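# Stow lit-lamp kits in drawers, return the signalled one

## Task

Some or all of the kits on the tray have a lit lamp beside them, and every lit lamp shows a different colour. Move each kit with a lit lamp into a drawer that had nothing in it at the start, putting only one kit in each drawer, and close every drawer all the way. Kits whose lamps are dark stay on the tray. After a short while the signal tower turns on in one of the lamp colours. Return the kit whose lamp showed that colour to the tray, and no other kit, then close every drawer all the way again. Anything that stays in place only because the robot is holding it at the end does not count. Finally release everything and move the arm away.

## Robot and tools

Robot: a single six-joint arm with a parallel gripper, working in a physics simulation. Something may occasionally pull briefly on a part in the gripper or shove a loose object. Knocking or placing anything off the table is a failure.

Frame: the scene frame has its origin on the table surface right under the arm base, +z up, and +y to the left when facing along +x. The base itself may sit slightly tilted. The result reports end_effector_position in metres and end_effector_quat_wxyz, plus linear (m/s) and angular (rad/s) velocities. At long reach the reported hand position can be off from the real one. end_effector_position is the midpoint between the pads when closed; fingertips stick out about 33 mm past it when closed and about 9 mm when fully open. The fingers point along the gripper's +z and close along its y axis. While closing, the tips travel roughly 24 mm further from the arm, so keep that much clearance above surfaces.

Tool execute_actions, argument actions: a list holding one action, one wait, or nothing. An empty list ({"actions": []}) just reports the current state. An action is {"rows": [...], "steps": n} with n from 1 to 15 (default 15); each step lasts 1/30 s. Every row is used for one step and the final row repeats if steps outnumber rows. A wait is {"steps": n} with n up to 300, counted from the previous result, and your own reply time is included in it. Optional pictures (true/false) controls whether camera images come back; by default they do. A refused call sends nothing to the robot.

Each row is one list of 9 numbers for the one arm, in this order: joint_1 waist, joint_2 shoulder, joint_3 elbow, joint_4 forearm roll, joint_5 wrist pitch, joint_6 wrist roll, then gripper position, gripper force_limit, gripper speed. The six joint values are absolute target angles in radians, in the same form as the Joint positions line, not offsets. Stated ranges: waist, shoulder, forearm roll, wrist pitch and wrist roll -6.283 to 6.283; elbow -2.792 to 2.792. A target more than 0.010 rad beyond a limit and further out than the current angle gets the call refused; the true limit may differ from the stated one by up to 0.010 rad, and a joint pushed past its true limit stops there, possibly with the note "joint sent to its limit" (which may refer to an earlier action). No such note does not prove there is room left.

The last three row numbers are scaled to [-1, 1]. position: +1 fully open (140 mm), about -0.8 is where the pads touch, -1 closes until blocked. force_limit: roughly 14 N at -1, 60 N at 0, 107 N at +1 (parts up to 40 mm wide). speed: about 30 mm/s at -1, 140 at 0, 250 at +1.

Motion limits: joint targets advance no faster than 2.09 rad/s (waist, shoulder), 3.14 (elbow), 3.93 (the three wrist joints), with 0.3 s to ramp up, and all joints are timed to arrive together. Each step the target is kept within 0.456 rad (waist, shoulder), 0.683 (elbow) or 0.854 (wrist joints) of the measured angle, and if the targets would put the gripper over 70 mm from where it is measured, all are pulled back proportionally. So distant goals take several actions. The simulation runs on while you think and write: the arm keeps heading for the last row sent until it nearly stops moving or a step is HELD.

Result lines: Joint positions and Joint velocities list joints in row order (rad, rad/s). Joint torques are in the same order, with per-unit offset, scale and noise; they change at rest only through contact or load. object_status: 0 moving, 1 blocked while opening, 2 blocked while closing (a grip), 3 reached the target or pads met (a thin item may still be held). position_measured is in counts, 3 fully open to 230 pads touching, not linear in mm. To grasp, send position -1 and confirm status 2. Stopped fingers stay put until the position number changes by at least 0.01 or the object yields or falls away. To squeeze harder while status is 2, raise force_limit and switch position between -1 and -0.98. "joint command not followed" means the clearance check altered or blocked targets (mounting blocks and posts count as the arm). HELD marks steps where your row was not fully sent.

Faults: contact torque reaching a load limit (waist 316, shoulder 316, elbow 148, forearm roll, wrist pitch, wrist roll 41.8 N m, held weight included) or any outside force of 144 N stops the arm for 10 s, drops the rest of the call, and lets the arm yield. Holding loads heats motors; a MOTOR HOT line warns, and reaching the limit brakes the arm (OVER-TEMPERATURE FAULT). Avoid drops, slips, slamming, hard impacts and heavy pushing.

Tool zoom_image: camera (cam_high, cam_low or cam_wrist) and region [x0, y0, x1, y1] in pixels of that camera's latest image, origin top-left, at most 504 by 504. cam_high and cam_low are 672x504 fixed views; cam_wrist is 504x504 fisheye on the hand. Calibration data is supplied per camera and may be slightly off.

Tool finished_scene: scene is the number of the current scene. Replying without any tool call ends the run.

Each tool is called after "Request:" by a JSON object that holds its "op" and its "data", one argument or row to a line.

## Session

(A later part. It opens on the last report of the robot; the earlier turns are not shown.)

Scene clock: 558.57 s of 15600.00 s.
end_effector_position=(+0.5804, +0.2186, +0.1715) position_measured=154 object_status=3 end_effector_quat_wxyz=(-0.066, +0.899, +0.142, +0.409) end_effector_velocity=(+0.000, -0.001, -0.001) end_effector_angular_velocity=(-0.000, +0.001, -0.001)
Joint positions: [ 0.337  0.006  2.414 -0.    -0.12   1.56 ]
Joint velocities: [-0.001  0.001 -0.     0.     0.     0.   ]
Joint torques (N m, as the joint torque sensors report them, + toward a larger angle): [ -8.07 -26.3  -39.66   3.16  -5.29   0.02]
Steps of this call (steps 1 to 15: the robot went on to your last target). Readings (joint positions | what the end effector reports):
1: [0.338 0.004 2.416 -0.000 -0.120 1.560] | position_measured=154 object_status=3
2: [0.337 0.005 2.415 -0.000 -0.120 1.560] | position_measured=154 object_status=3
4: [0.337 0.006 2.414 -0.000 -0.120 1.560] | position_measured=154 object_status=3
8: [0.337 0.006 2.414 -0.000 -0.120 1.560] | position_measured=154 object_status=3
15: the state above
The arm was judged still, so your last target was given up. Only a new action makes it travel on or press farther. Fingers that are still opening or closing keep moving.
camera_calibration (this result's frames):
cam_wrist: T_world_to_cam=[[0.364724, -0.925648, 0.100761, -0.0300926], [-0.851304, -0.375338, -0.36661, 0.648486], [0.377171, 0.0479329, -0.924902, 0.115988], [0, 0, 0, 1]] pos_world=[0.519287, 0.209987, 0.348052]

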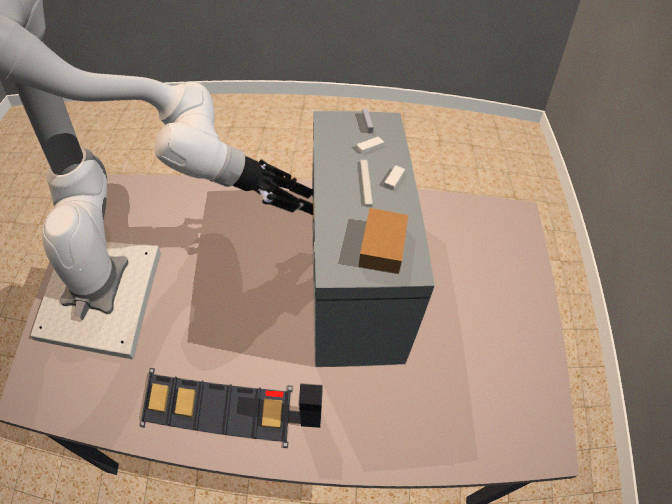

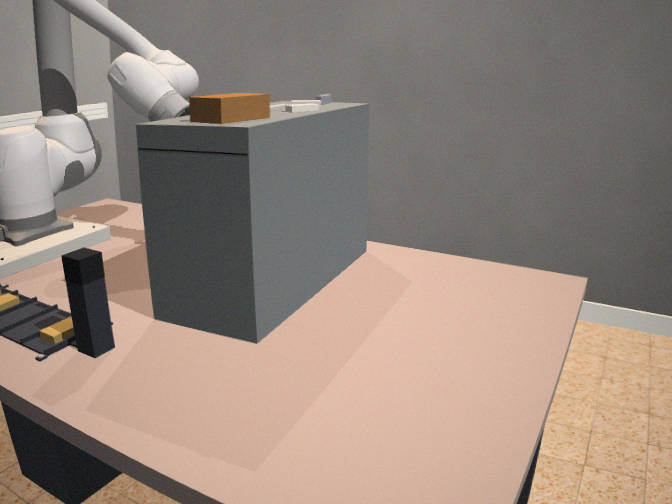

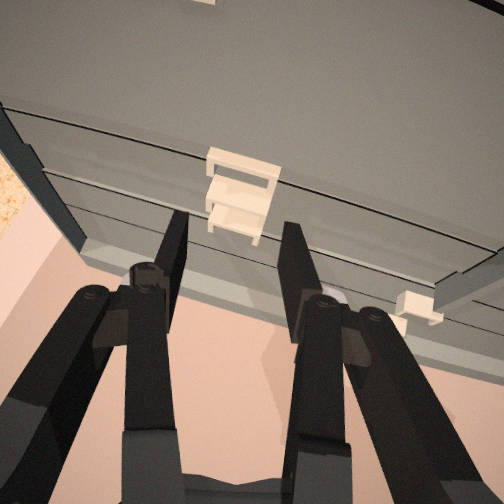

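Request:
{"op": "execute_actions", "data": {
  "actions": [
    {"rows":[[0.35,-0.04,2.459,0,-0.119,1.56,-0.2,-0.4,0],[0.35,-0.04,2.459,0,-0.119,1.56,-0.2,-0.4,0],[0.35,-0.04,2.459,0,-0.119,1.56,-0.2,-0.4,0],[0.35,-0.04,2.459,0,-0.119,1.56,-0.2,-0.4,0],[0.3,-0.25,2.6,0,-0.05,1.56,-0.2,-0.4,0],[0.3,-0.25,2.6,0,-0.05,1.56,-0.2,-0.4,0],[0.3,-0.25,2.6,0,-0.05,1.56,-0.2,-0.4,0],[0.3,-0.25,2.6,0,-0.05,1.56,-0.2,-0.4,0],[0.05,-0.472,2.657,0,0.0,1.56,-0.2,-0.4,0]],"steps":15}
  ]
}}

Request:
{"op": "execute_actions", "data": {
  "actions": [
    {"steps":20}
  ]
}}

Scene clock: 563.63 s of 15600.00 s.
end_effector_position=(+0.4849, +0.1220, +0.2037) position_measured=154 object_status=3 end_effector_quat_wxyz=(-0.043, +0.896, +0.084, +0.433) end_effector_velocity=(-0.152, -0.395, +0.137) end_effector_angular_velocity=(+0.058, -0.276, -0.720)
Joint positions: [ 0.212 -0.285  2.586  0.    -0.05   1.56 ]
Joint velocities: [-0.717 -0.836  0.321 -0.     0.223 -0.001]
Joint torques (N m, as the joint torque sensors report them, + toward a larger angle): [ -1.85  -6.82 -32.11   3.39  -1.97   0.31]
Steps of this call (steps 1 to 90: nothing new was sent; then 1.57 s passed at rest; steps 91 to 105: all 15 steps of this action). Readings (joint positions | what the end effector reports):
91: [0.337 0.006 2.414 0.000 -0.120 1.560] | position_measured=154 object_status=3
92: [0.338 0.002 2.417 0.000 -0.120 1.560] | position_measured=154 object_status=3
94: [0.345 -0.024 2.443 0.000 -0.119 1.560] | position_measured=154 object_status=3
98: [0.342 -0.086 2.493 0.000 -0.108 1.560] | position_measured=154 object_status=3
105: the state above
camera_calibration (this result's frames):
cam_wrist: T_world_to_cam=[[0.240804, -0.96516, 0.10237, -0.023348], [-0.873534, -0.26149, -0.410562, 0.548564], [0.423027, 0.00944166, -0.906068, 0.165077], [0, 0, 0, 1]] pos_world=[0.41498, 0.119351, 0.377181]

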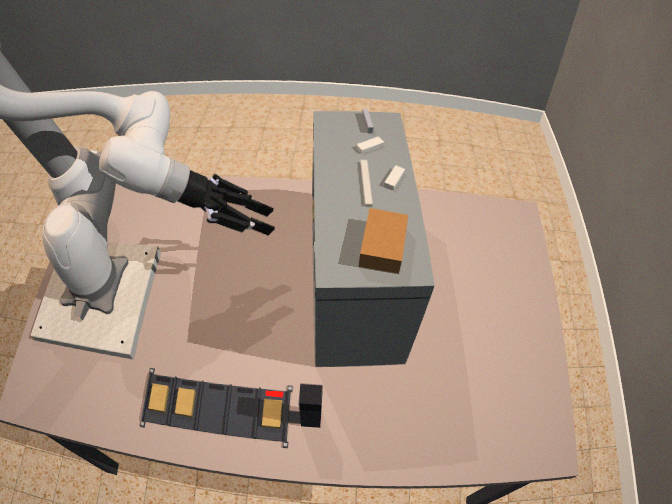

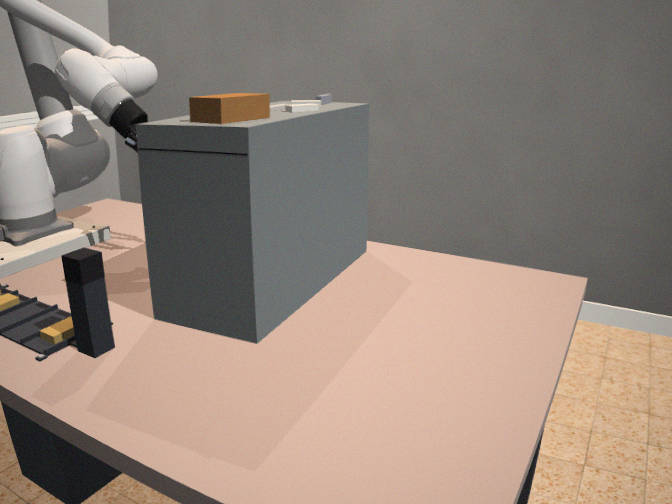

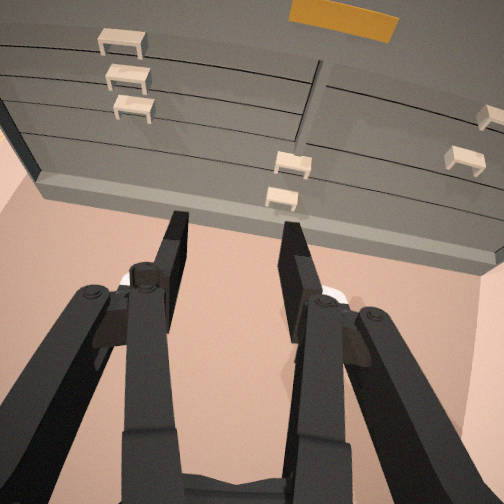

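Scene clock: 564.30 s of 15600.00 s.
end_effector_position=(+0.4444, +0.0406, +0.2274) position_measured=154 object_status=3 end_effector_quat_wxyz=(-0.009, +0.886, +0.010, +0.464) end_effector_velocity=(+0.000, -0.000, +0.001) end_effector_angular_velocity=(-0.001, -0.001, +0.001)
Joint positions: [ 0.05  -0.472  2.657  0.     0.     1.56 ]
Joint velocities: [-0.    -0.001 -0.    -0.    -0.    -0.001]
Joint torques (N m, as the joint torque sensors report them, + toward a larger angle): [ -1.39   9.17 -35.82   3.7   -2.06  -0.01]
Steps of this call (steps 1 to 20: the robot went on to your last target). Readings (joint positions | what the end effector reports):
1: [0.187 -0.314 2.597 0.000 -0.042 1.560] | position_measured=154 object_status=3
2: [0.162 -0.343 2.608 0.000 -0.035 1.560] | position_measured=154 object_status=3
4: [0.112 -0.401 2.630 0.000 -0.019 1.560] | position_measured=154 object_status=3
8: [0.052 -0.470 2.656 0.000 -0.001 1.560] | position_measured=154 object_status=3
20: the state above
camera_calibration (this result's frames):
cam_wrist: T_world_to_cam=[[0.0748747, -0.991679, 0.104718, -0.0202883], [-0.87657, -0.115519, -0.467206, 0.509968], [0.475415, -0.0568108, -0.877925, 0.177467], [0, 0, 0, 1]] pos_world=[0.364171, 0.0488736, 0.396187]

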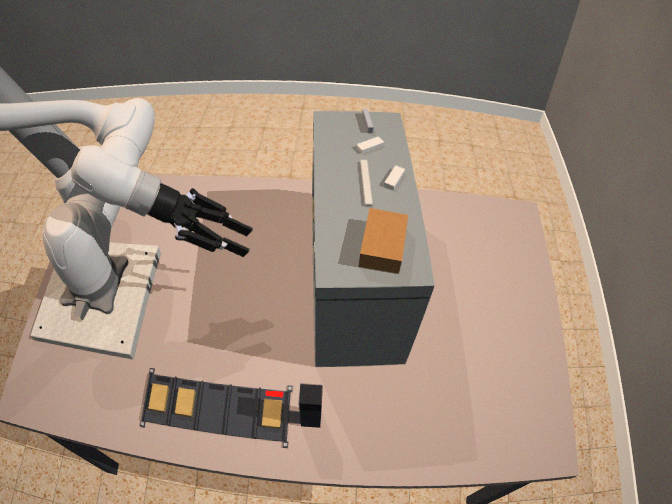

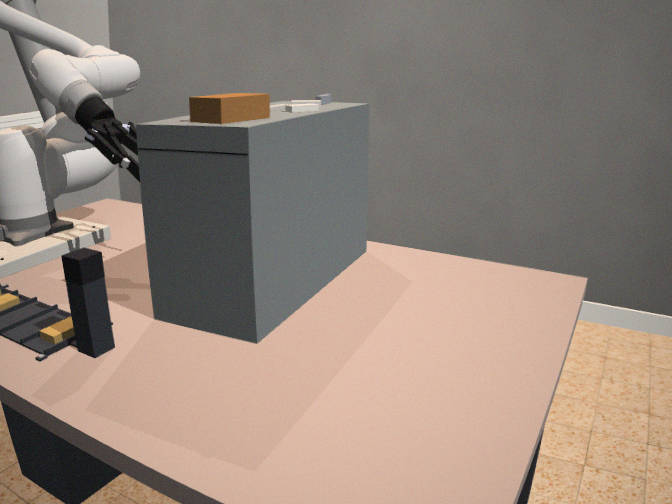

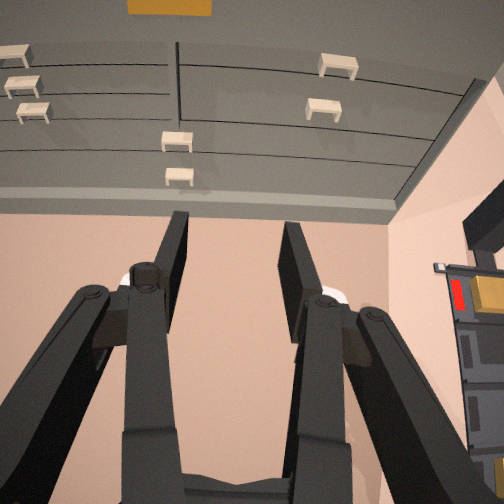

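Request:
{"op": "execute_actions", "data": {
  "actions": [
    {"rows":[[-0.106,-0.35,2.62,0,-0.03,1.56,-0.2,-0.4,0],[-0.106,-0.35,2.62,0,-0.03,1.56,-0.2,-0.4,0],[-0.106,-0.35,2.62,0,-0.03,1.56,-0.2,-0.4,0],[-0.106,-0.35,2.62,0,-0.03,1.56,-0.2,-0.4,0],[-0.106,-0.35,2.62,0,-0.03,1.56,-0.2,-0.4,0],[-0.106,-0.122,2.512,0,-0.09,1.56,-0.2,-0.4,0]],"steps":15}
  ]
}}

Request:
{"op": "execute_actions", "data": {
  "actions": [
    {"steps":12}
  ]
}}

Scene clock: 570.13 s of 15600.00 s.
end_effector_position=(+0.5493, -0.0418, +0.1759) position_measured=154 object_status=3 end_effector_quat_wxyz=(+0.023, +0.909, -0.060, +0.412) end_effector_velocity=(+0.116, -0.043, -0.064) end_effector_angular_velocity=(+0.012, +0.091, -0.048)
Joint positions: [-0.105 -0.132  2.517 -0.    -0.087  1.56 ]
Joint velocities: [-0.05   0.345 -0.164 -0.    -0.09  -0.   ]
Joint torques (N m, as the joint torque sensors report them, + toward a larger angle): [  9.6  -46.13 -23.95   2.48  -1.36   0.13]
Steps of this call (steps 1 to 15: the robot went on to your last target; steps 16 to 90: nothing new was sent; then 2.33 s passed at rest; steps 91 to 105: all 15 steps of this action). Readings (joint positions | what the end effector reports):
91: [0.050 -0.472 2.657 -0.000 0.000 1.560] | position_measured=154 object_status=3
92: [0.046 -0.469 2.656 -0.000 -0.000 1.560] | position_measured=154 object_status=3
94: [0.017 -0.446 2.649 -0.000 -0.006 1.560] | position_measured=154 object_status=3
98: [-0.085 -0.343 2.616 -0.000 -0.032 1.560] | position_measured=154 object_status=3
105: the state above
camera_calibration (this result's frames):
cam_wrist: T_world_to_cam=[[-0.0654529, -0.993164, 0.0966526, -0.0259696], [-0.931197, 0.0259854, -0.363589, 0.58602], [0.358591, -0.113801, -0.926532, 0.148011], [0, 0, 0, 1]] pos_world=[0.490925, -0.0241763, 0.352717]

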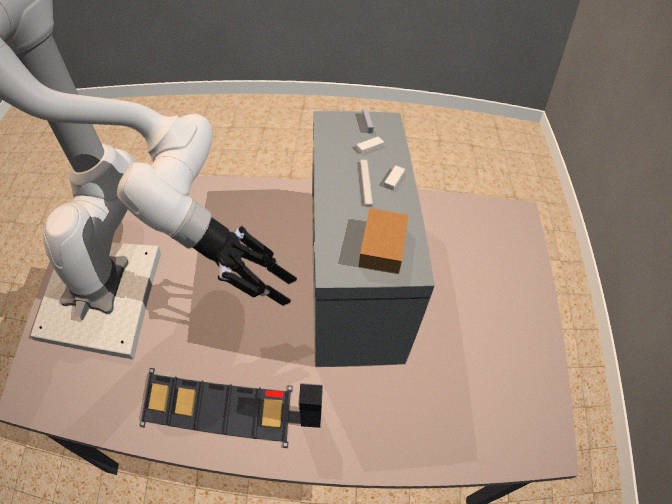

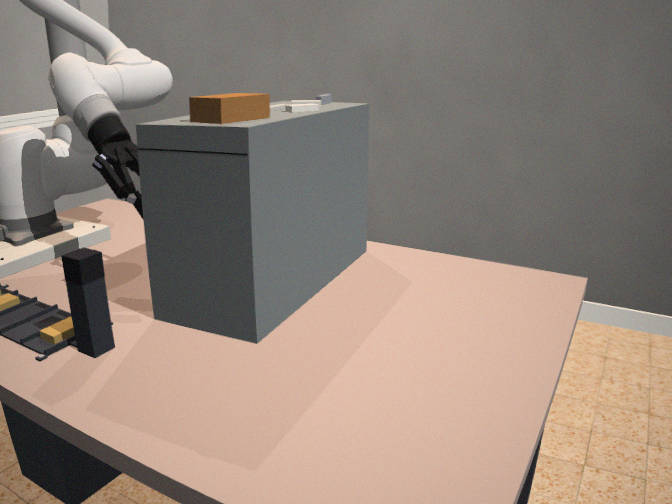

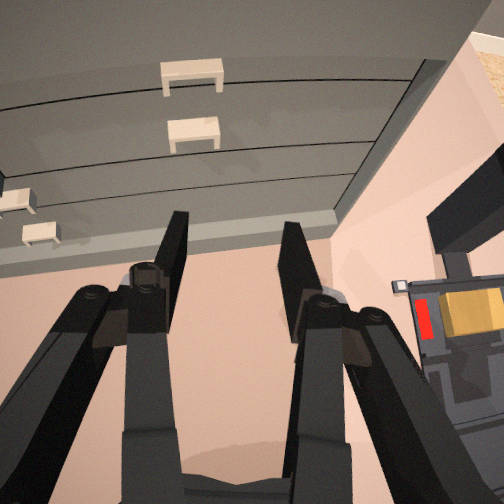

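Scene clock: 570.53 s of 15600.00 s.
end_effector_position=(+0.5527, -0.0430, +0.1740) position_measured=154 object_status=3 end_effector_quat_wxyz=(+0.023, +0.910, -0.060, +0.410) end_effector_velocity=(-0.000, +0.000, -0.001) end_effector_angular_velocity=(+0.001, +0.002, -0.000)
Joint positions: [-0.106 -0.122  2.512 -0.    -0.09   1.56 ]
Joint velocities: [-0.     0.001 -0.    -0.     0.002  0.001]
Joint torques (N m, as the joint torque sensors report them, + toward a larger angle): [ -1.34 -19.02 -30.3    3.14  -2.05   0.1 ]
Steps of this call (steps 1 to 12: the robot went on to your last target). Readings (joint positions | what the end effector reports):
1: [-0.106 -0.124 2.513 -0.000 -0.089 1.560] | position_measured=154 object_status=3
2: [-0.106 -0.123 2.512 -0.000 -0.090 1.560] | position_measured=154 object_status=3
4: [-0.106 -0.122 2.512 -0.000 -0.090 1.560] | position_measured=154 object_status=3
8: [-0.106 -0.122 2.512 -0.000 -0.090 1.560] | position_measured=154 object_status=3
12: the state above
camera_calibration (this result's frames):
cam_wrist: T_world_to_cam=[[-0.0665715, -0.993107, 0.0964682, -0.0261255], [-0.932087, 0.0273952, -0.361197, 0.588645], [0.356064, -0.113962, -0.927486, 0.146494], [0, 0, 0, 1]] pos_world=[0.494768, -0.0253767, 0.351008]

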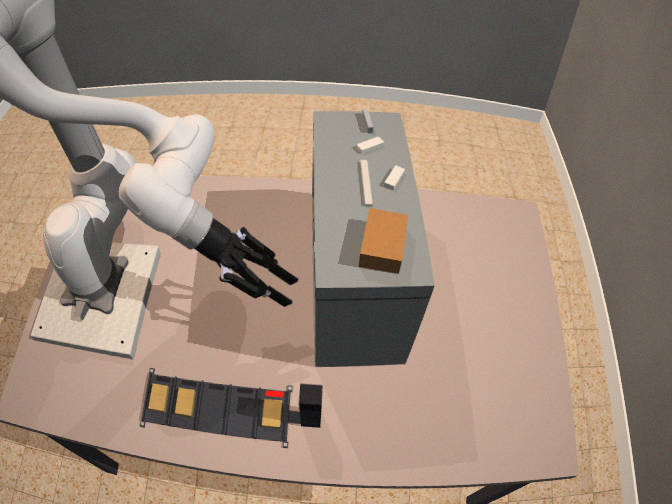

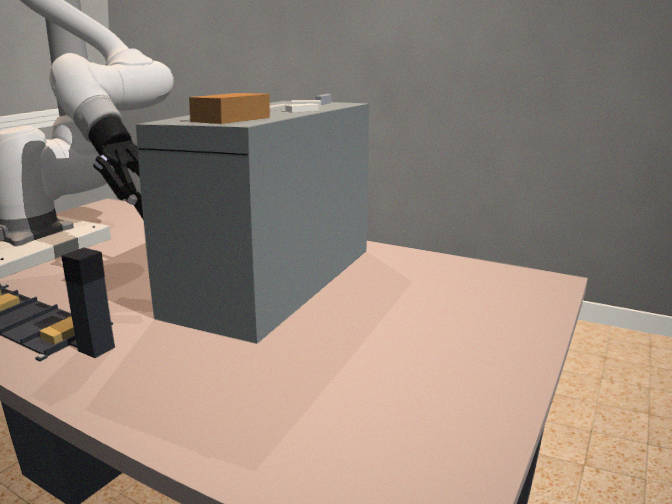

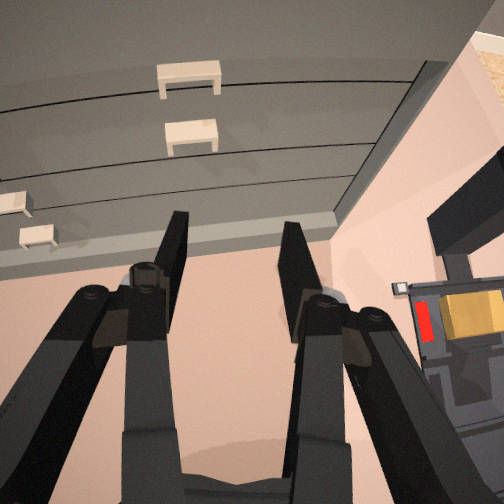

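Request:
{"op": "execute_actions", "data": {
  "actions": [
    {"rows":[[-0.079,-0.177,2.4836,0,-0.006,1.56,-0.2,-0.4,0]],"steps":15}
  ]
}}

Scene clock: 584.47 s of 15600.00 s.
end_effector_position=(+0.5522, -0.0283, +0.2021) position_measured=154 object_status=3 end_effector_quat_wxyz=(+0.017, +0.910, -0.048, +0.411) end_effector_velocity=(+0.000, -0.000, +0.001) end_effector_angular_velocity=(-0.000, -0.001, -0.001)
Joint positions: [-0.079 -0.177  2.484  0.    -0.006  1.56 ]
Joint velocities: [-0.001 -0.001 -0.001 -0.001  0.     0.   ]
Joint torques (N m, as the joint torque sensors report them, + toward a larger angle): [ -0.14 -15.38 -32.64   3.35  -1.91   0.13]
Steps of this call (steps 1 to 30: the robot went on to your last target; steps 31 to 90: nothing new was sent; then 10.43 s passed at rest; steps 91 to 105: all 15 steps of this action). Readings (joint positions | what the end effector reports):
91: [-0.106 -0.122 2.512 0.000 -0.090 1.560] | position_measured=154 object_status=3
92: [-0.105 -0.126 2.510 0.000 -0.085 1.560] | position_measured=154 object_status=3
94: [-0.091 -0.153 2.496 0.000 -0.042 1.560] | position_measured=154 object_status=3
98: [-0.079 -0.177 2.484 0.000 -0.006 1.560] | position_measured=154 object_status=3
105: the state above
camera_calibration (this result's frames):
cam_wrist: T_world_to_cam=[[-0.039875, -0.994534, 0.0965012, -0.0291315], [-0.932585, 0.00236836, -0.360942, 0.597472], [0.358741, -0.104388, -0.927582, 0.173258], [0, 0, 0, 1]] pos_world=[0.493878, -0.0123013, 0.379175]

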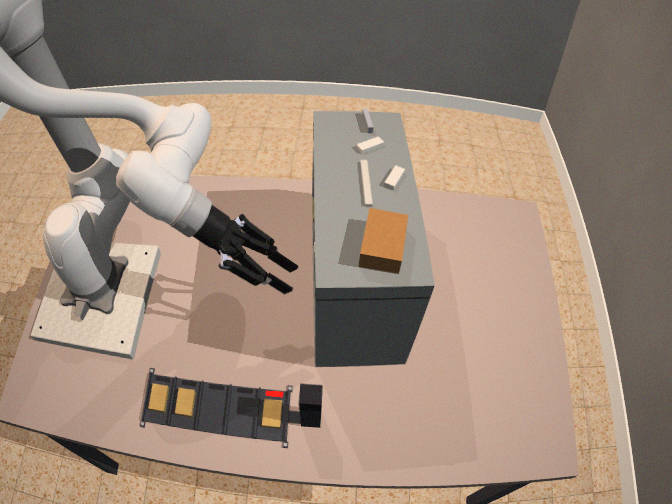

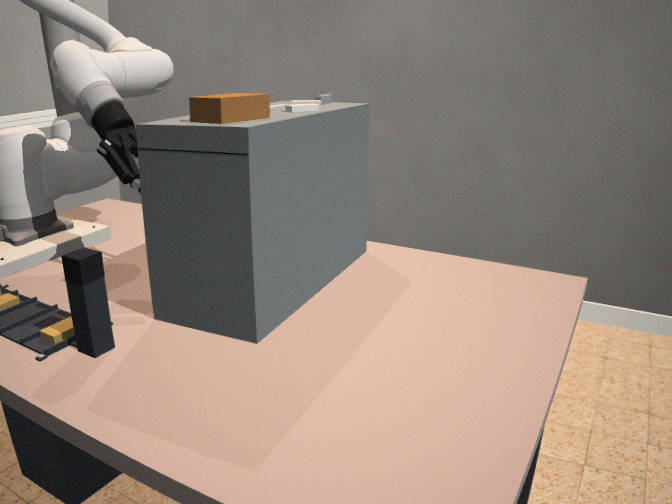

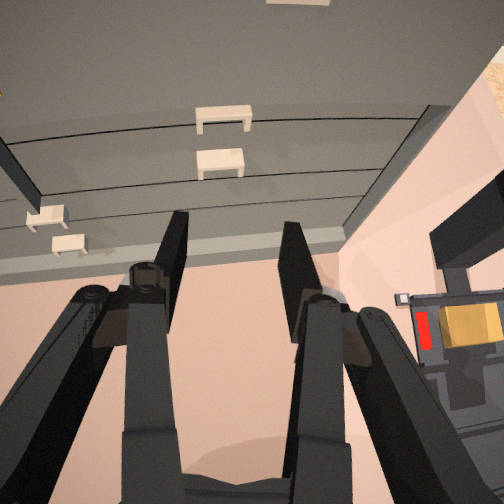

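Request:
{"op": "execute_actions", "data": {
  "actions": [
    {"rows":[[-0.068,-0.15,2.464,0,-0.012,1.56,-0.2,-0.4,0],[-0.068,-0.15,2.464,0,-0.012,1.56,-0.2,-0.4,0],[-0.068,-0.15,2.464,0,-0.012,1.56,-0.2,-0.4,0]],"steps":12}
  ]
}}

Scene clock: 592.80 s of 15600.00 s.
end_effector_position=(+0.5658, -0.0235, +0.2017) position_measured=154 object_status=3 end_effector_quat_wxyz=(+0.015, +0.911, -0.043, +0.410) end_effector_velocity=(+0.000, -0.000, +0.000) end_effector_angular_velocity=(-0.000, -0.000, +0.000)
Joint positions: [-0.068 -0.15   2.464 -0.    -0.012  1.56 ]
Joint velocities: [ 0.  0. -0. -0. -0. -0.]
Joint torques (N m, as the joint torque sensors report them, + toward a larger angle): [ -1.58 -18.19 -32.44   3.48  -1.95   0.27]
Steps of this call (steps 1 to 15: the robot went on to your last target; steps 16 to 90: nothing new was sent; then 4.93 s passed at rest; steps 91 to 102: all 12 steps of this action). Readings (joint positions | what the end effector reports):
91: [-0.079 -0.177 2.484 -0.000 -0.006 1.560] | position_measured=154 object_status=3
92: [-0.077 -0.174 2.481 -0.000 -0.006 1.560] | position_measured=154 object_status=3
94: [-0.070 -0.155 2.467 -0.000 -0.011 1.560] | position_measured=154 object_status=3
98: [-0.068 -0.150 2.464 -0.000 -0.012 1.560] | position_measured=154 object_status=3
102: the state above
camera_calibration (this result's frames):
cam_wrist: T_world_to_cam=[[-0.0286682, -0.994911, 0.0965948, -0.0301318], [-0.932963, -0.00805733, -0.359882, 0.609764], [0.358829, -0.100437, -0.927984, 0.168587], [0, 0, 0, 1]] pos_world=[0.50753, -0.0081331, 0.3788]

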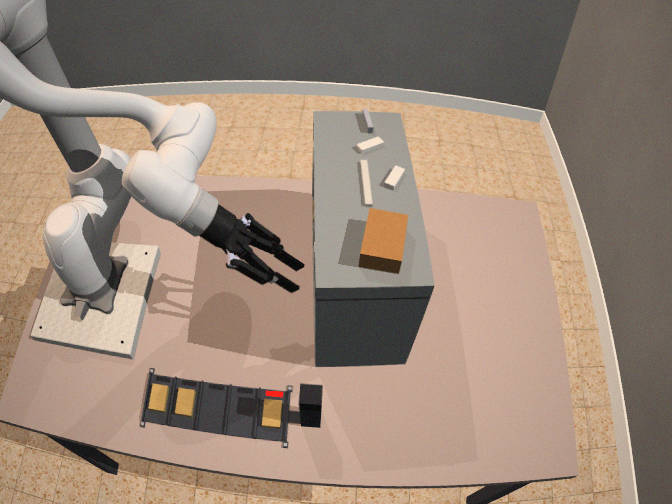

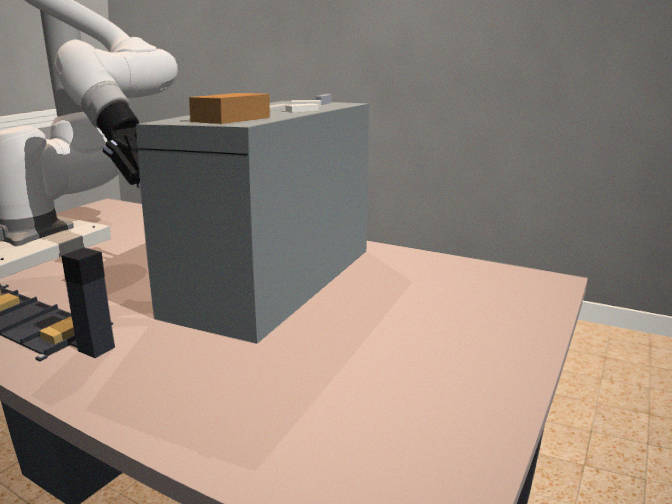

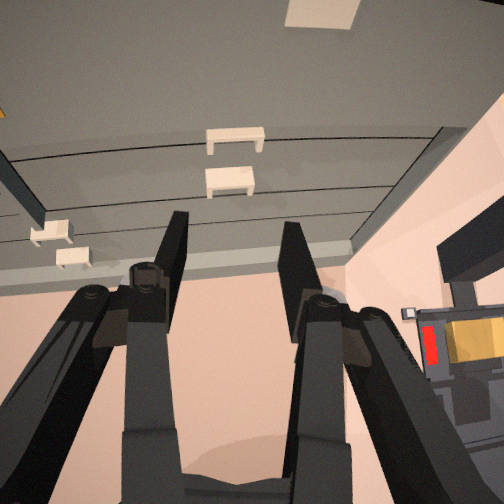

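Request:
{"op": "execute_actions", "data": {
  "actions": [
    {"rows":[[-0.06,-0.125,2.472,0,-0.047,1.56,-0.2,-0.4,0],[-0.06,-0.125,2.472,0,-0.047,1.56,-0.2,-0.4,0],[-0.06,-0.125,2.472,0,-0.047,1.56,-0.2,-0.4,0],[-0.06,-0.125,2.472,0,-0.047,1.56,-0.2,-0.4,0],[-0.058,-0.112,2.463,0,-0.052,1.56,-0.2,-0.4,0]],"steps":12}
  ]
}}

Scene clock: 599.87 s of 15600.00 s.
end_effector_position=(+0.5758, -0.0186, +0.1907) position_measured=154 object_status=3 end_effector_quat_wxyz=(+0.013, +0.910, -0.038, +0.412) end_effector_velocity=(+0.001, +0.000, +0.000) end_effector_angular_velocity=(-0.000, -0.001, +0.001)
Joint positions: [-0.058 -0.112  2.463  0.    -0.052  1.56 ]
Joint velocities: [ 0.001  0.001 -0.001  0.    -0.001 -0.   ]
Joint torques (N m, as the joint torque sensors report them, + toward a larger angle): [ -1.6  -20.96 -31.69   3.32  -1.83   0.05]
Steps of this call (steps 1 to 15: the robot went on to your last target; steps 16 to 90: nothing new was sent; then 3.67 s passed at rest; steps 91 to 102: all 12 steps of this action). Readings (joint positions | what the end effector reports):
91: [-0.068 -0.150 2.464 0.000 -0.012 1.560] | position_measured=154 object_status=3
92: [-0.067 -0.146 2.465 0.000 -0.017 1.560] | position_measured=154 object_status=3
94: [-0.061 -0.129 2.471 0.000 -0.041 1.560] | position_measured=154 object_status=3
98: [-0.058 -0.113 2.464 0.000 -0.051 1.560] | position_measured=154 object_status=3
102: the state above
camera_calibration (this result's frames):
cam_wrist: T_world_to_cam=[[-0.0191833, -0.995124, 0.0967529, -0.0293219], [-0.931705, -0.0173134, -0.362802, 0.614783], [0.362708, -0.0971049, -0.92683, 0.152921], [0, 0, 0, 1]] pos_world=[0.516768, -0.0036855, 0.367614]

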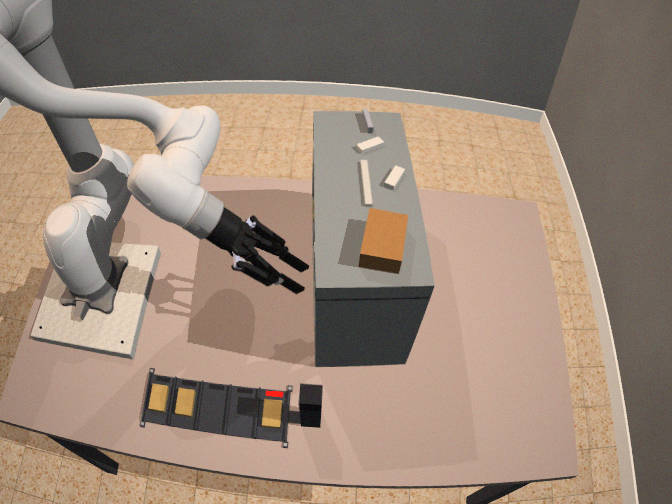

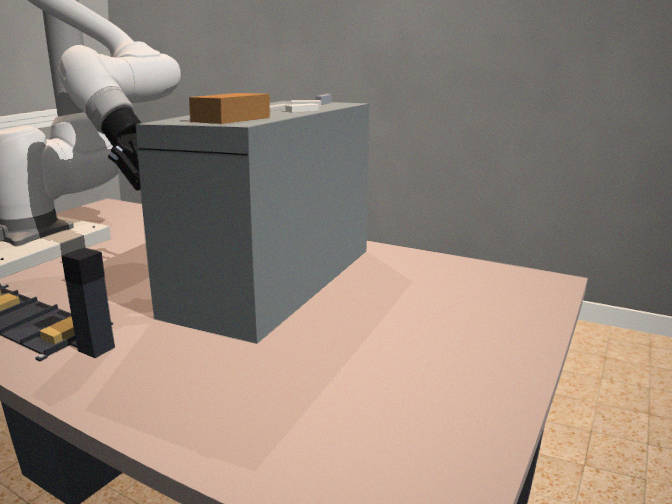

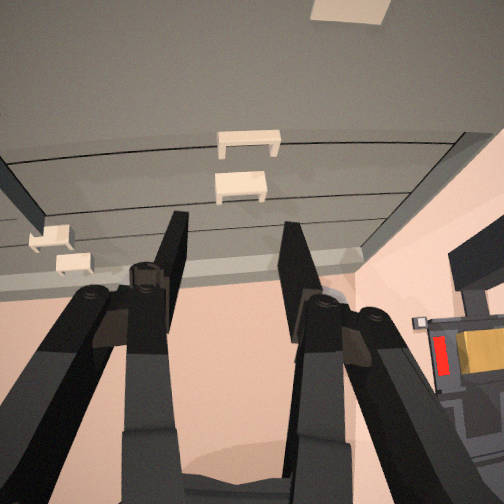

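Request:
{"op": "execute_actions", "data": {
  "actions": [
    {"rows":[[-0.059,-0.102,2.454,0,-0.053,1.56,-0.2,-0.4,0],[-0.059,-0.102,2.454,0,-0.053,1.56,-0.2,-0.4,0],[-0.059,-0.102,2.454,0,-0.053,1.56,-0.2,-0.4,0],[-0.059,-0.092,2.446,0,-0.054,1.56,-0.2,-0.4,0],[-0.059,-0.092,2.446,0,-0.054,1.56,-0.2,-0.4,0],[-0.059,-0.092,2.446,0,-0.054,1.56,-0.2,-0.4,0],[-0.059,-0.082,2.437,0,-0.055,1.56,-0.2,-0.4,0]],"steps":14}
  ]
}}

Scene clock: 605.20 s of 15600.00 s.
end_effector_position=(+0.5924, -0.0206, +0.1908) position_measured=154 object_status=3 end_effector_quat_wxyz=(+0.013, +0.911, -0.039, +0.411) end_effector_velocity=(+0.000, +0.001, +0.000) end_effector_angular_velocity=(+0.000, -0.000, +0.001)
Joint positions: [-0.059 -0.082  2.437 -0.    -0.055  1.56 ]
Joint velocities: [ 0.002  0.    -0.001 -0.     0.     0.001]
Joint torques (N m, as the joint torque sensors report them, + toward a larger angle): [ -1.22 -23.75 -31.11   3.22  -1.82   0.06]
Steps of this call (steps 1 to 15: the robot went on to your last target; steps 16 to 90: nothing new was sent; then 1.87 s passed at rest; steps 91 to 104: all 14 steps of this action). Readings (joint positions | what the end effector reports):
91: [-0.058 -0.112 2.463 -0.000 -0.052 1.560] | position_measured=154 object_status=3
92: [-0.058 -0.109 2.461 -0.000 -0.052 1.560] | position_measured=154 object_status=3
94: [-0.058 -0.103 2.455 -0.000 -0.053 1.560] | position_measured=154 object_status=3
98: [-0.059 -0.089 2.444 -0.000 -0.054 1.560] | position_measured=154 object_status=3
104: the state above
camera_calibration (this result's frames):
cam_wrist: T_world_to_cam=[[-0.0198787, -0.995105, 0.0968072, -0.030621], [-0.932087, -0.0165826, -0.361855, 0.630341], [0.361689, -0.097426, -0.927194, 0.147415], [0, 0, 0, 1]] pos_world=[0.533605, -0.00565643, 0.367738]

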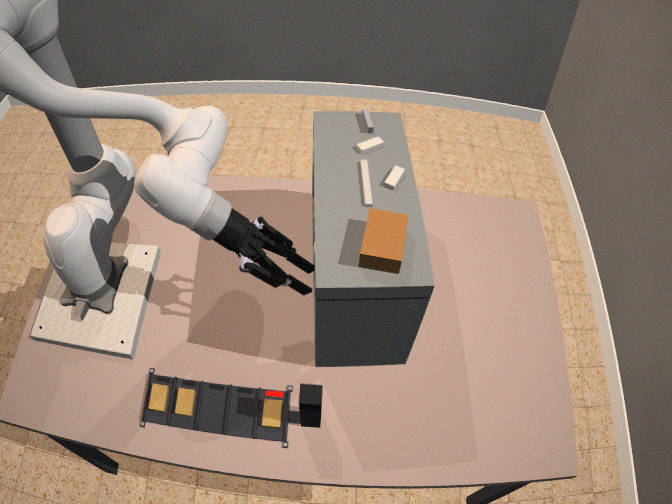

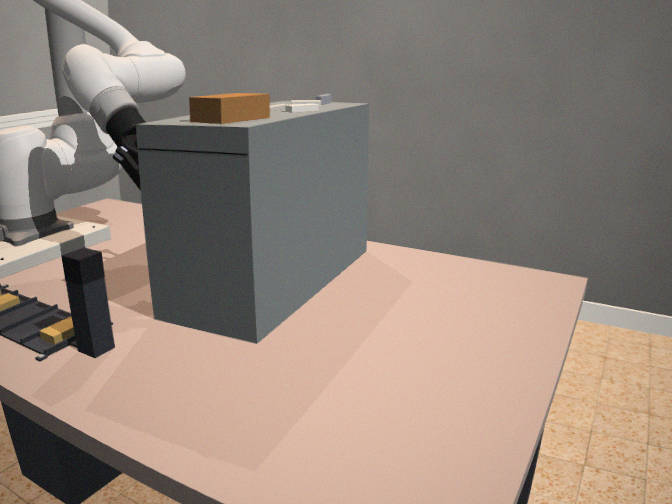

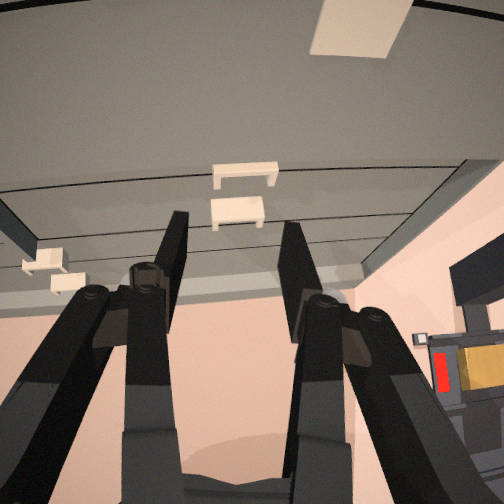

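Request:
{"op": "execute_actions", "data": {
  "actions": [
    {"rows":[[-0.059,-0.102,2.454,0,-0.053,1.56,-0.2,-0.4,0],[-0.059,-0.102,2.454,0,-0.053,1.56,-0.2,-0.4,0],[-0.059,-0.102,2.454,0,-0.053,1.56,-0.2,-0.4,0],[-0.059,-0.102,2.454,0,-0.053,1.56,-0.2,-0.4,0],[-0.059,-0.066,2.4675,0,-0.101,1.56,-0.2,-0.4,0]],"steps":14}
  ]
}}

Scene clock: 611.53 s of 15600.00 s.
end_effector_position=(+0.5836, -0.0196, +0.1735) position_measured=154 object_status=3 end_effector_quat_wxyz=(+0.013, +0.911, -0.039, +0.411) end_effector_velocity=(-0.000, +0.001, -0.001) end_effector_angular_velocity=(-0.000, +0.001, +0.002)
Joint positions: [-0.059 -0.066  2.467  0.    -0.101  1.56 ]
Joint velocities: [ 0.001  0.002  0.001 -0.001 -0.001  0.   ]
Joint torques (N m, as the joint torque sensors report them, + toward a larger angle): [ -0.45 -22.66 -30.08   3.16  -1.85   0.06]
Steps of this call (steps 1 to 15: the robot went on to your last target; steps 16 to 90: nothing new was sent; then 2.87 s passed at rest; steps 91 to 104: all 14 steps of this action). Readings (joint positions | what the end effector reports):
91: [-0.059 -0.082 2.437 0.000 -0.055 1.560] | position_measured=154 object_status=3
92: [-0.059 -0.085 2.439 0.000 -0.055 1.560] | position_measured=154 object_status=3
94: [-0.059 -0.099 2.452 0.000 -0.054 1.560] | position_measured=154 object_status=3
98: [-0.059 -0.076 2.464 0.000 -0.088 1.560] | position_measured=154 object_status=3
104: the state above
camera_calibration (this result's frames):
cam_wrist: T_world_to_cam=[[-0.0201261, -0.995116, 0.0966366, -0.0279842], [-0.932218, -0.0162549, -0.361533, 0.615954], [0.361338, -0.0973626, -0.927338, 0.134849], [0, 0, 0, 1]] pos_world=[0.524914, -0.00470599, 0.350443]

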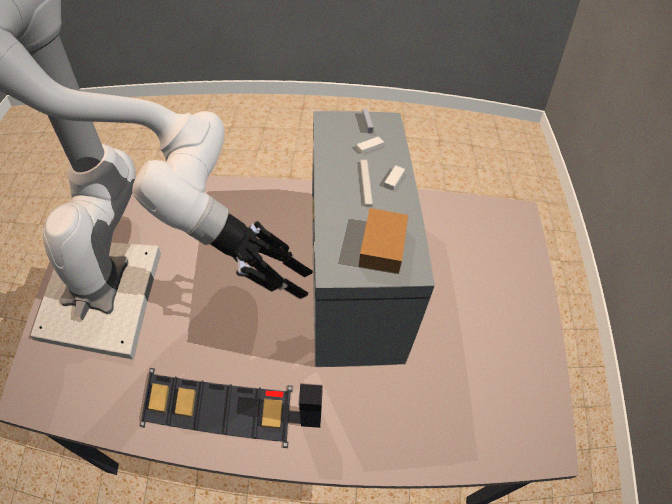

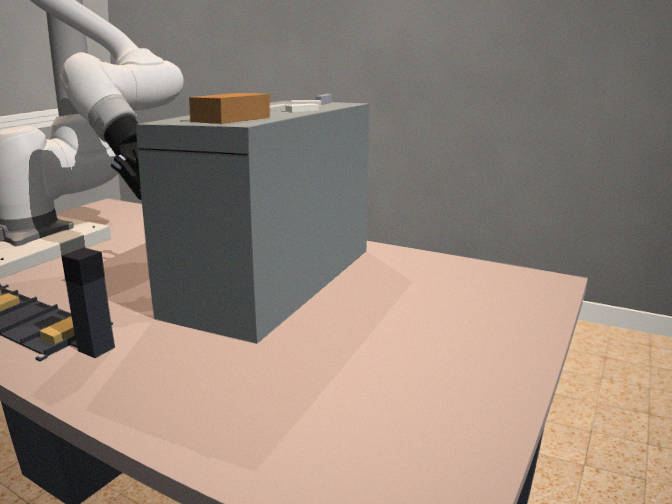

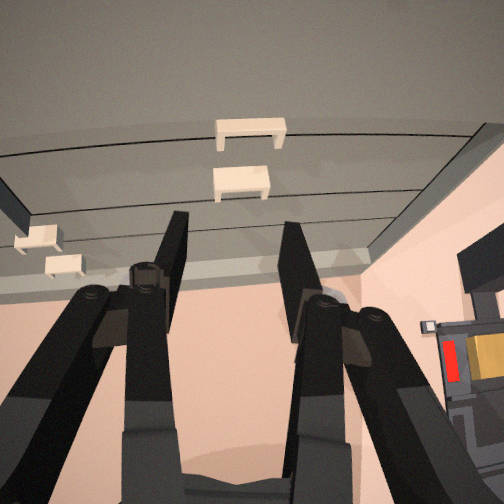

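Request:
{"op": "execute_actions", "data": {
  "actions": [
    {"rows":[[-0.059,-0.059,2.461,0,-0.102,1.56,-0.2,-0.4,0],[-0.059,-0.059,2.461,0,-0.102,1.56,-0.2,-0.4,0],[-0.059,-0.059,2.461,0,-0.102,1.56,-0.2,-0.4,0],[-0.059,-0.052,2.455,0,-0.102,1.56,-0.2,-0.4,0],[-0.059,-0.052,2.455,0,-0.102,1.56,-0.2,-0.4,0],[-0.059,-0.052,2.455,0,-0.102,1.56,-0.2,-0.4,0],[-0.059,-0.046,2.449,0,-0.103,1.56,-0.2,-0.4,0]],"steps":14}
  ]
}}

Scene clock: 616.10 s of 15600.00 s.
end_effector_position=(+0.5954, -0.0206, +0.1737) position_measured=154 object_status=3 end_effector_quat_wxyz=(+0.013, +0.911, -0.039, +0.411) end_effector_velocity=(+0.000, +0.001, +0.001) end_effector_angular_velocity=(-0.000, -0.001, +0.002)
Joint positions: [-0.059 -0.046  2.449 -0.    -0.103  1.56 ]
Joint velocities: [ 0.002 -0.    -0.001  0.     0.    -0.   ]
Joint torques (N m, as the joint torque sensors report them, + toward a larger angle): [ -0.69 -25.14 -29.74   3.04  -1.91   0.13]
Steps of this call (steps 1 to 15: the robot went on to your last target; steps 16 to 90: nothing new was sent; then 1.10 s passed at rest; steps 91 to 104: all 14 steps of this action). Readings (joint positions | what the end effector reports):
91: [-0.059 -0.066 2.467 -0.000 -0.101 1.560] | position_measured=154 object_status=3
92: [-0.059 -0.064 2.466 -0.000 -0.101 1.560] | position_measured=154 object_status=3
94: [-0.059 -0.059 2.462 -0.000 -0.102 1.560] | position_measured=154 object_status=3
98: [-0.059 -0.050 2.453 -0.000 -0.102 1.560] | position_measured=154 object_status=3
104: the state above
camera_calibration (this result's frames):
cam_wrist: T_world_to_cam=[[-0.0198924, -0.995106, 0.096794, -0.0288996], [-0.932091, -0.016564, -0.361845, 0.626957], [0.361677, -0.0974187, -0.9272, 0.130489], [0, 0, 0, 1]] pos_world=[0.536611, -0.00566122, 0.350648]

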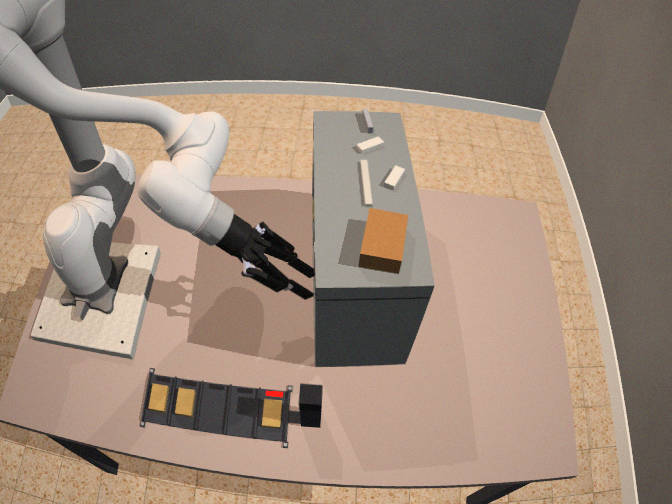

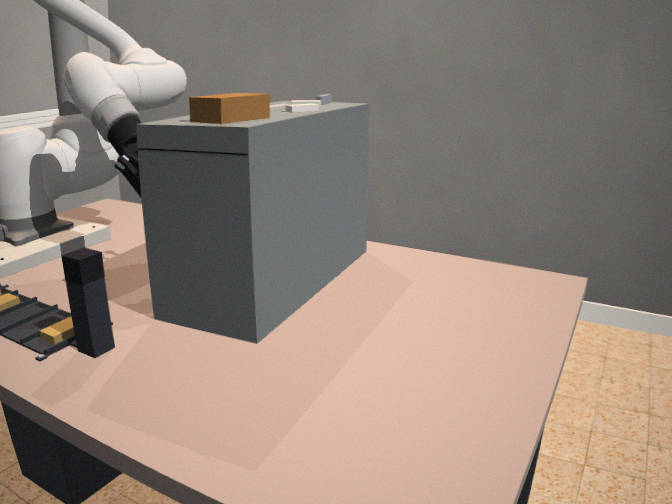

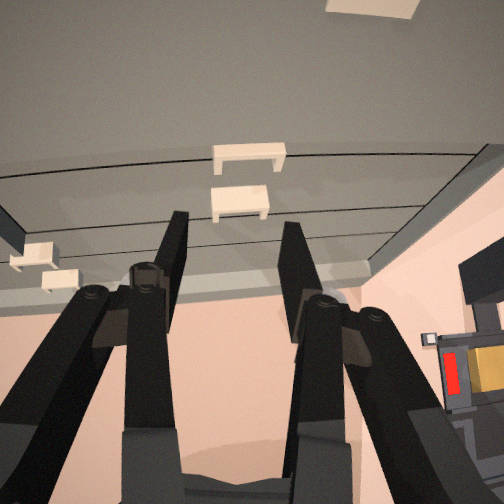

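Request:
{"op": "execute_actions", "data": {
  "actions": [
    {"rows":[[-0.059,-0.041,2.445,0,-0.103,1.56,-0.2,-0.4,0],[-0.059,-0.041,2.445,0,-0.103,1.56,-0.2,-0.4,0],[-0.059,-0.041,2.445,0,-0.103,1.56,-0.2,-0.4,0],[-0.059,-0.037,2.44,0,-0.103,1.56,-0.2,-0.4,0],[-0.059,-0.037,2.44,0,-0.103,1.56,-0.2,-0.4,0],[-0.059,-0.037,2.44,0,-0.103,1.56,-0.2,-0.4,0],[-0.059,-0.032,2.436,0,-0.104,1.56,-0.2,-0.4,0]],"steps":14}
  ]
}}

Scene clock: 620.20 s of 15600.00 s.
end_effector_position=(+0.6036, -0.0214, +0.1737) position_measured=154 object_status=3 end_effector_quat_wxyz=(+0.013, +0.911, -0.039, +0.411) end_effector_velocity=(+0.001, -0.000, +0.000) end_effector_angular_velocity=(-0.000, -0.001, +0.000)
Joint positions: [-0.059 -0.032  2.436  0.    -0.104  1.56 ]
Joint velocities: [ 0.     0.001 -0.001 -0.    -0.001 -0.   ]
Joint torques (N m, as the joint torque sensors report them, + toward a larger angle): [ -6.34 -20.83 -35.57   3.65  -3.64   0.33]
Steps of this call (steps 1 to 15: the robot went on to your last target; steps 16 to 90: nothing new was sent; then 0.63 s passed at rest; steps 91 to 104: all 14 steps of this action). Readings (joint positions | what the end effector reports):
91: [-0.059 -0.046 2.449 0.000 -0.103 1.560] | position_measured=154 object_status=3
92: [-0.059 -0.044 2.448 0.000 -0.103 1.560] | position_measured=154 object_status=3
94: [-0.059 -0.041 2.445 0.000 -0.103 1.560] | position_measured=154 object_status=3
98: [-0.059 -0.035 2.439 0.000 -0.103 1.560] | position_measured=154 object_status=3
104: the state above
camera_calibration (this result's frames):
cam_wrist: T_world_to_cam=[[-0.0200313, -0.99511, 0.0967212, -0.0294108], [-0.932109, -0.0164033, -0.361807, 0.634591], [0.361624, -0.0974022, -0.927222, 0.127476], [0, 0, 0, 1]] pos_world=[0.54482, -0.00644112, 0.350643]

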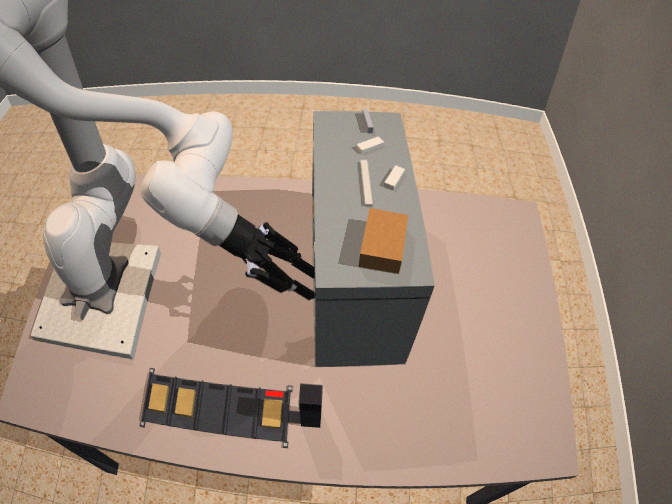

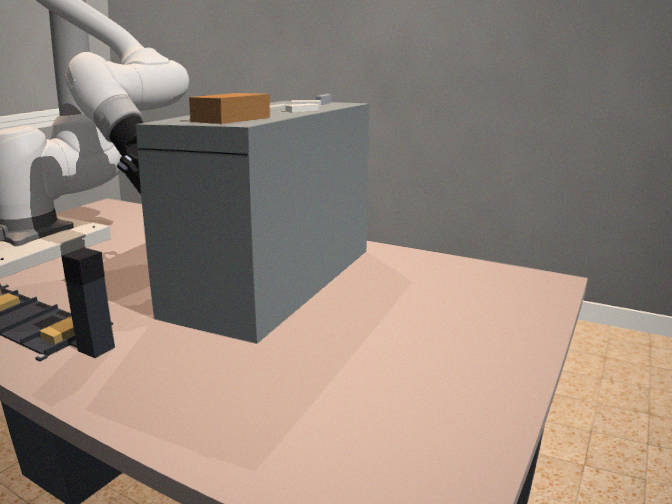

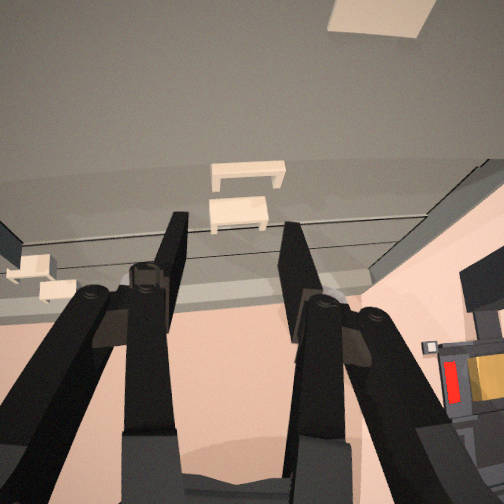

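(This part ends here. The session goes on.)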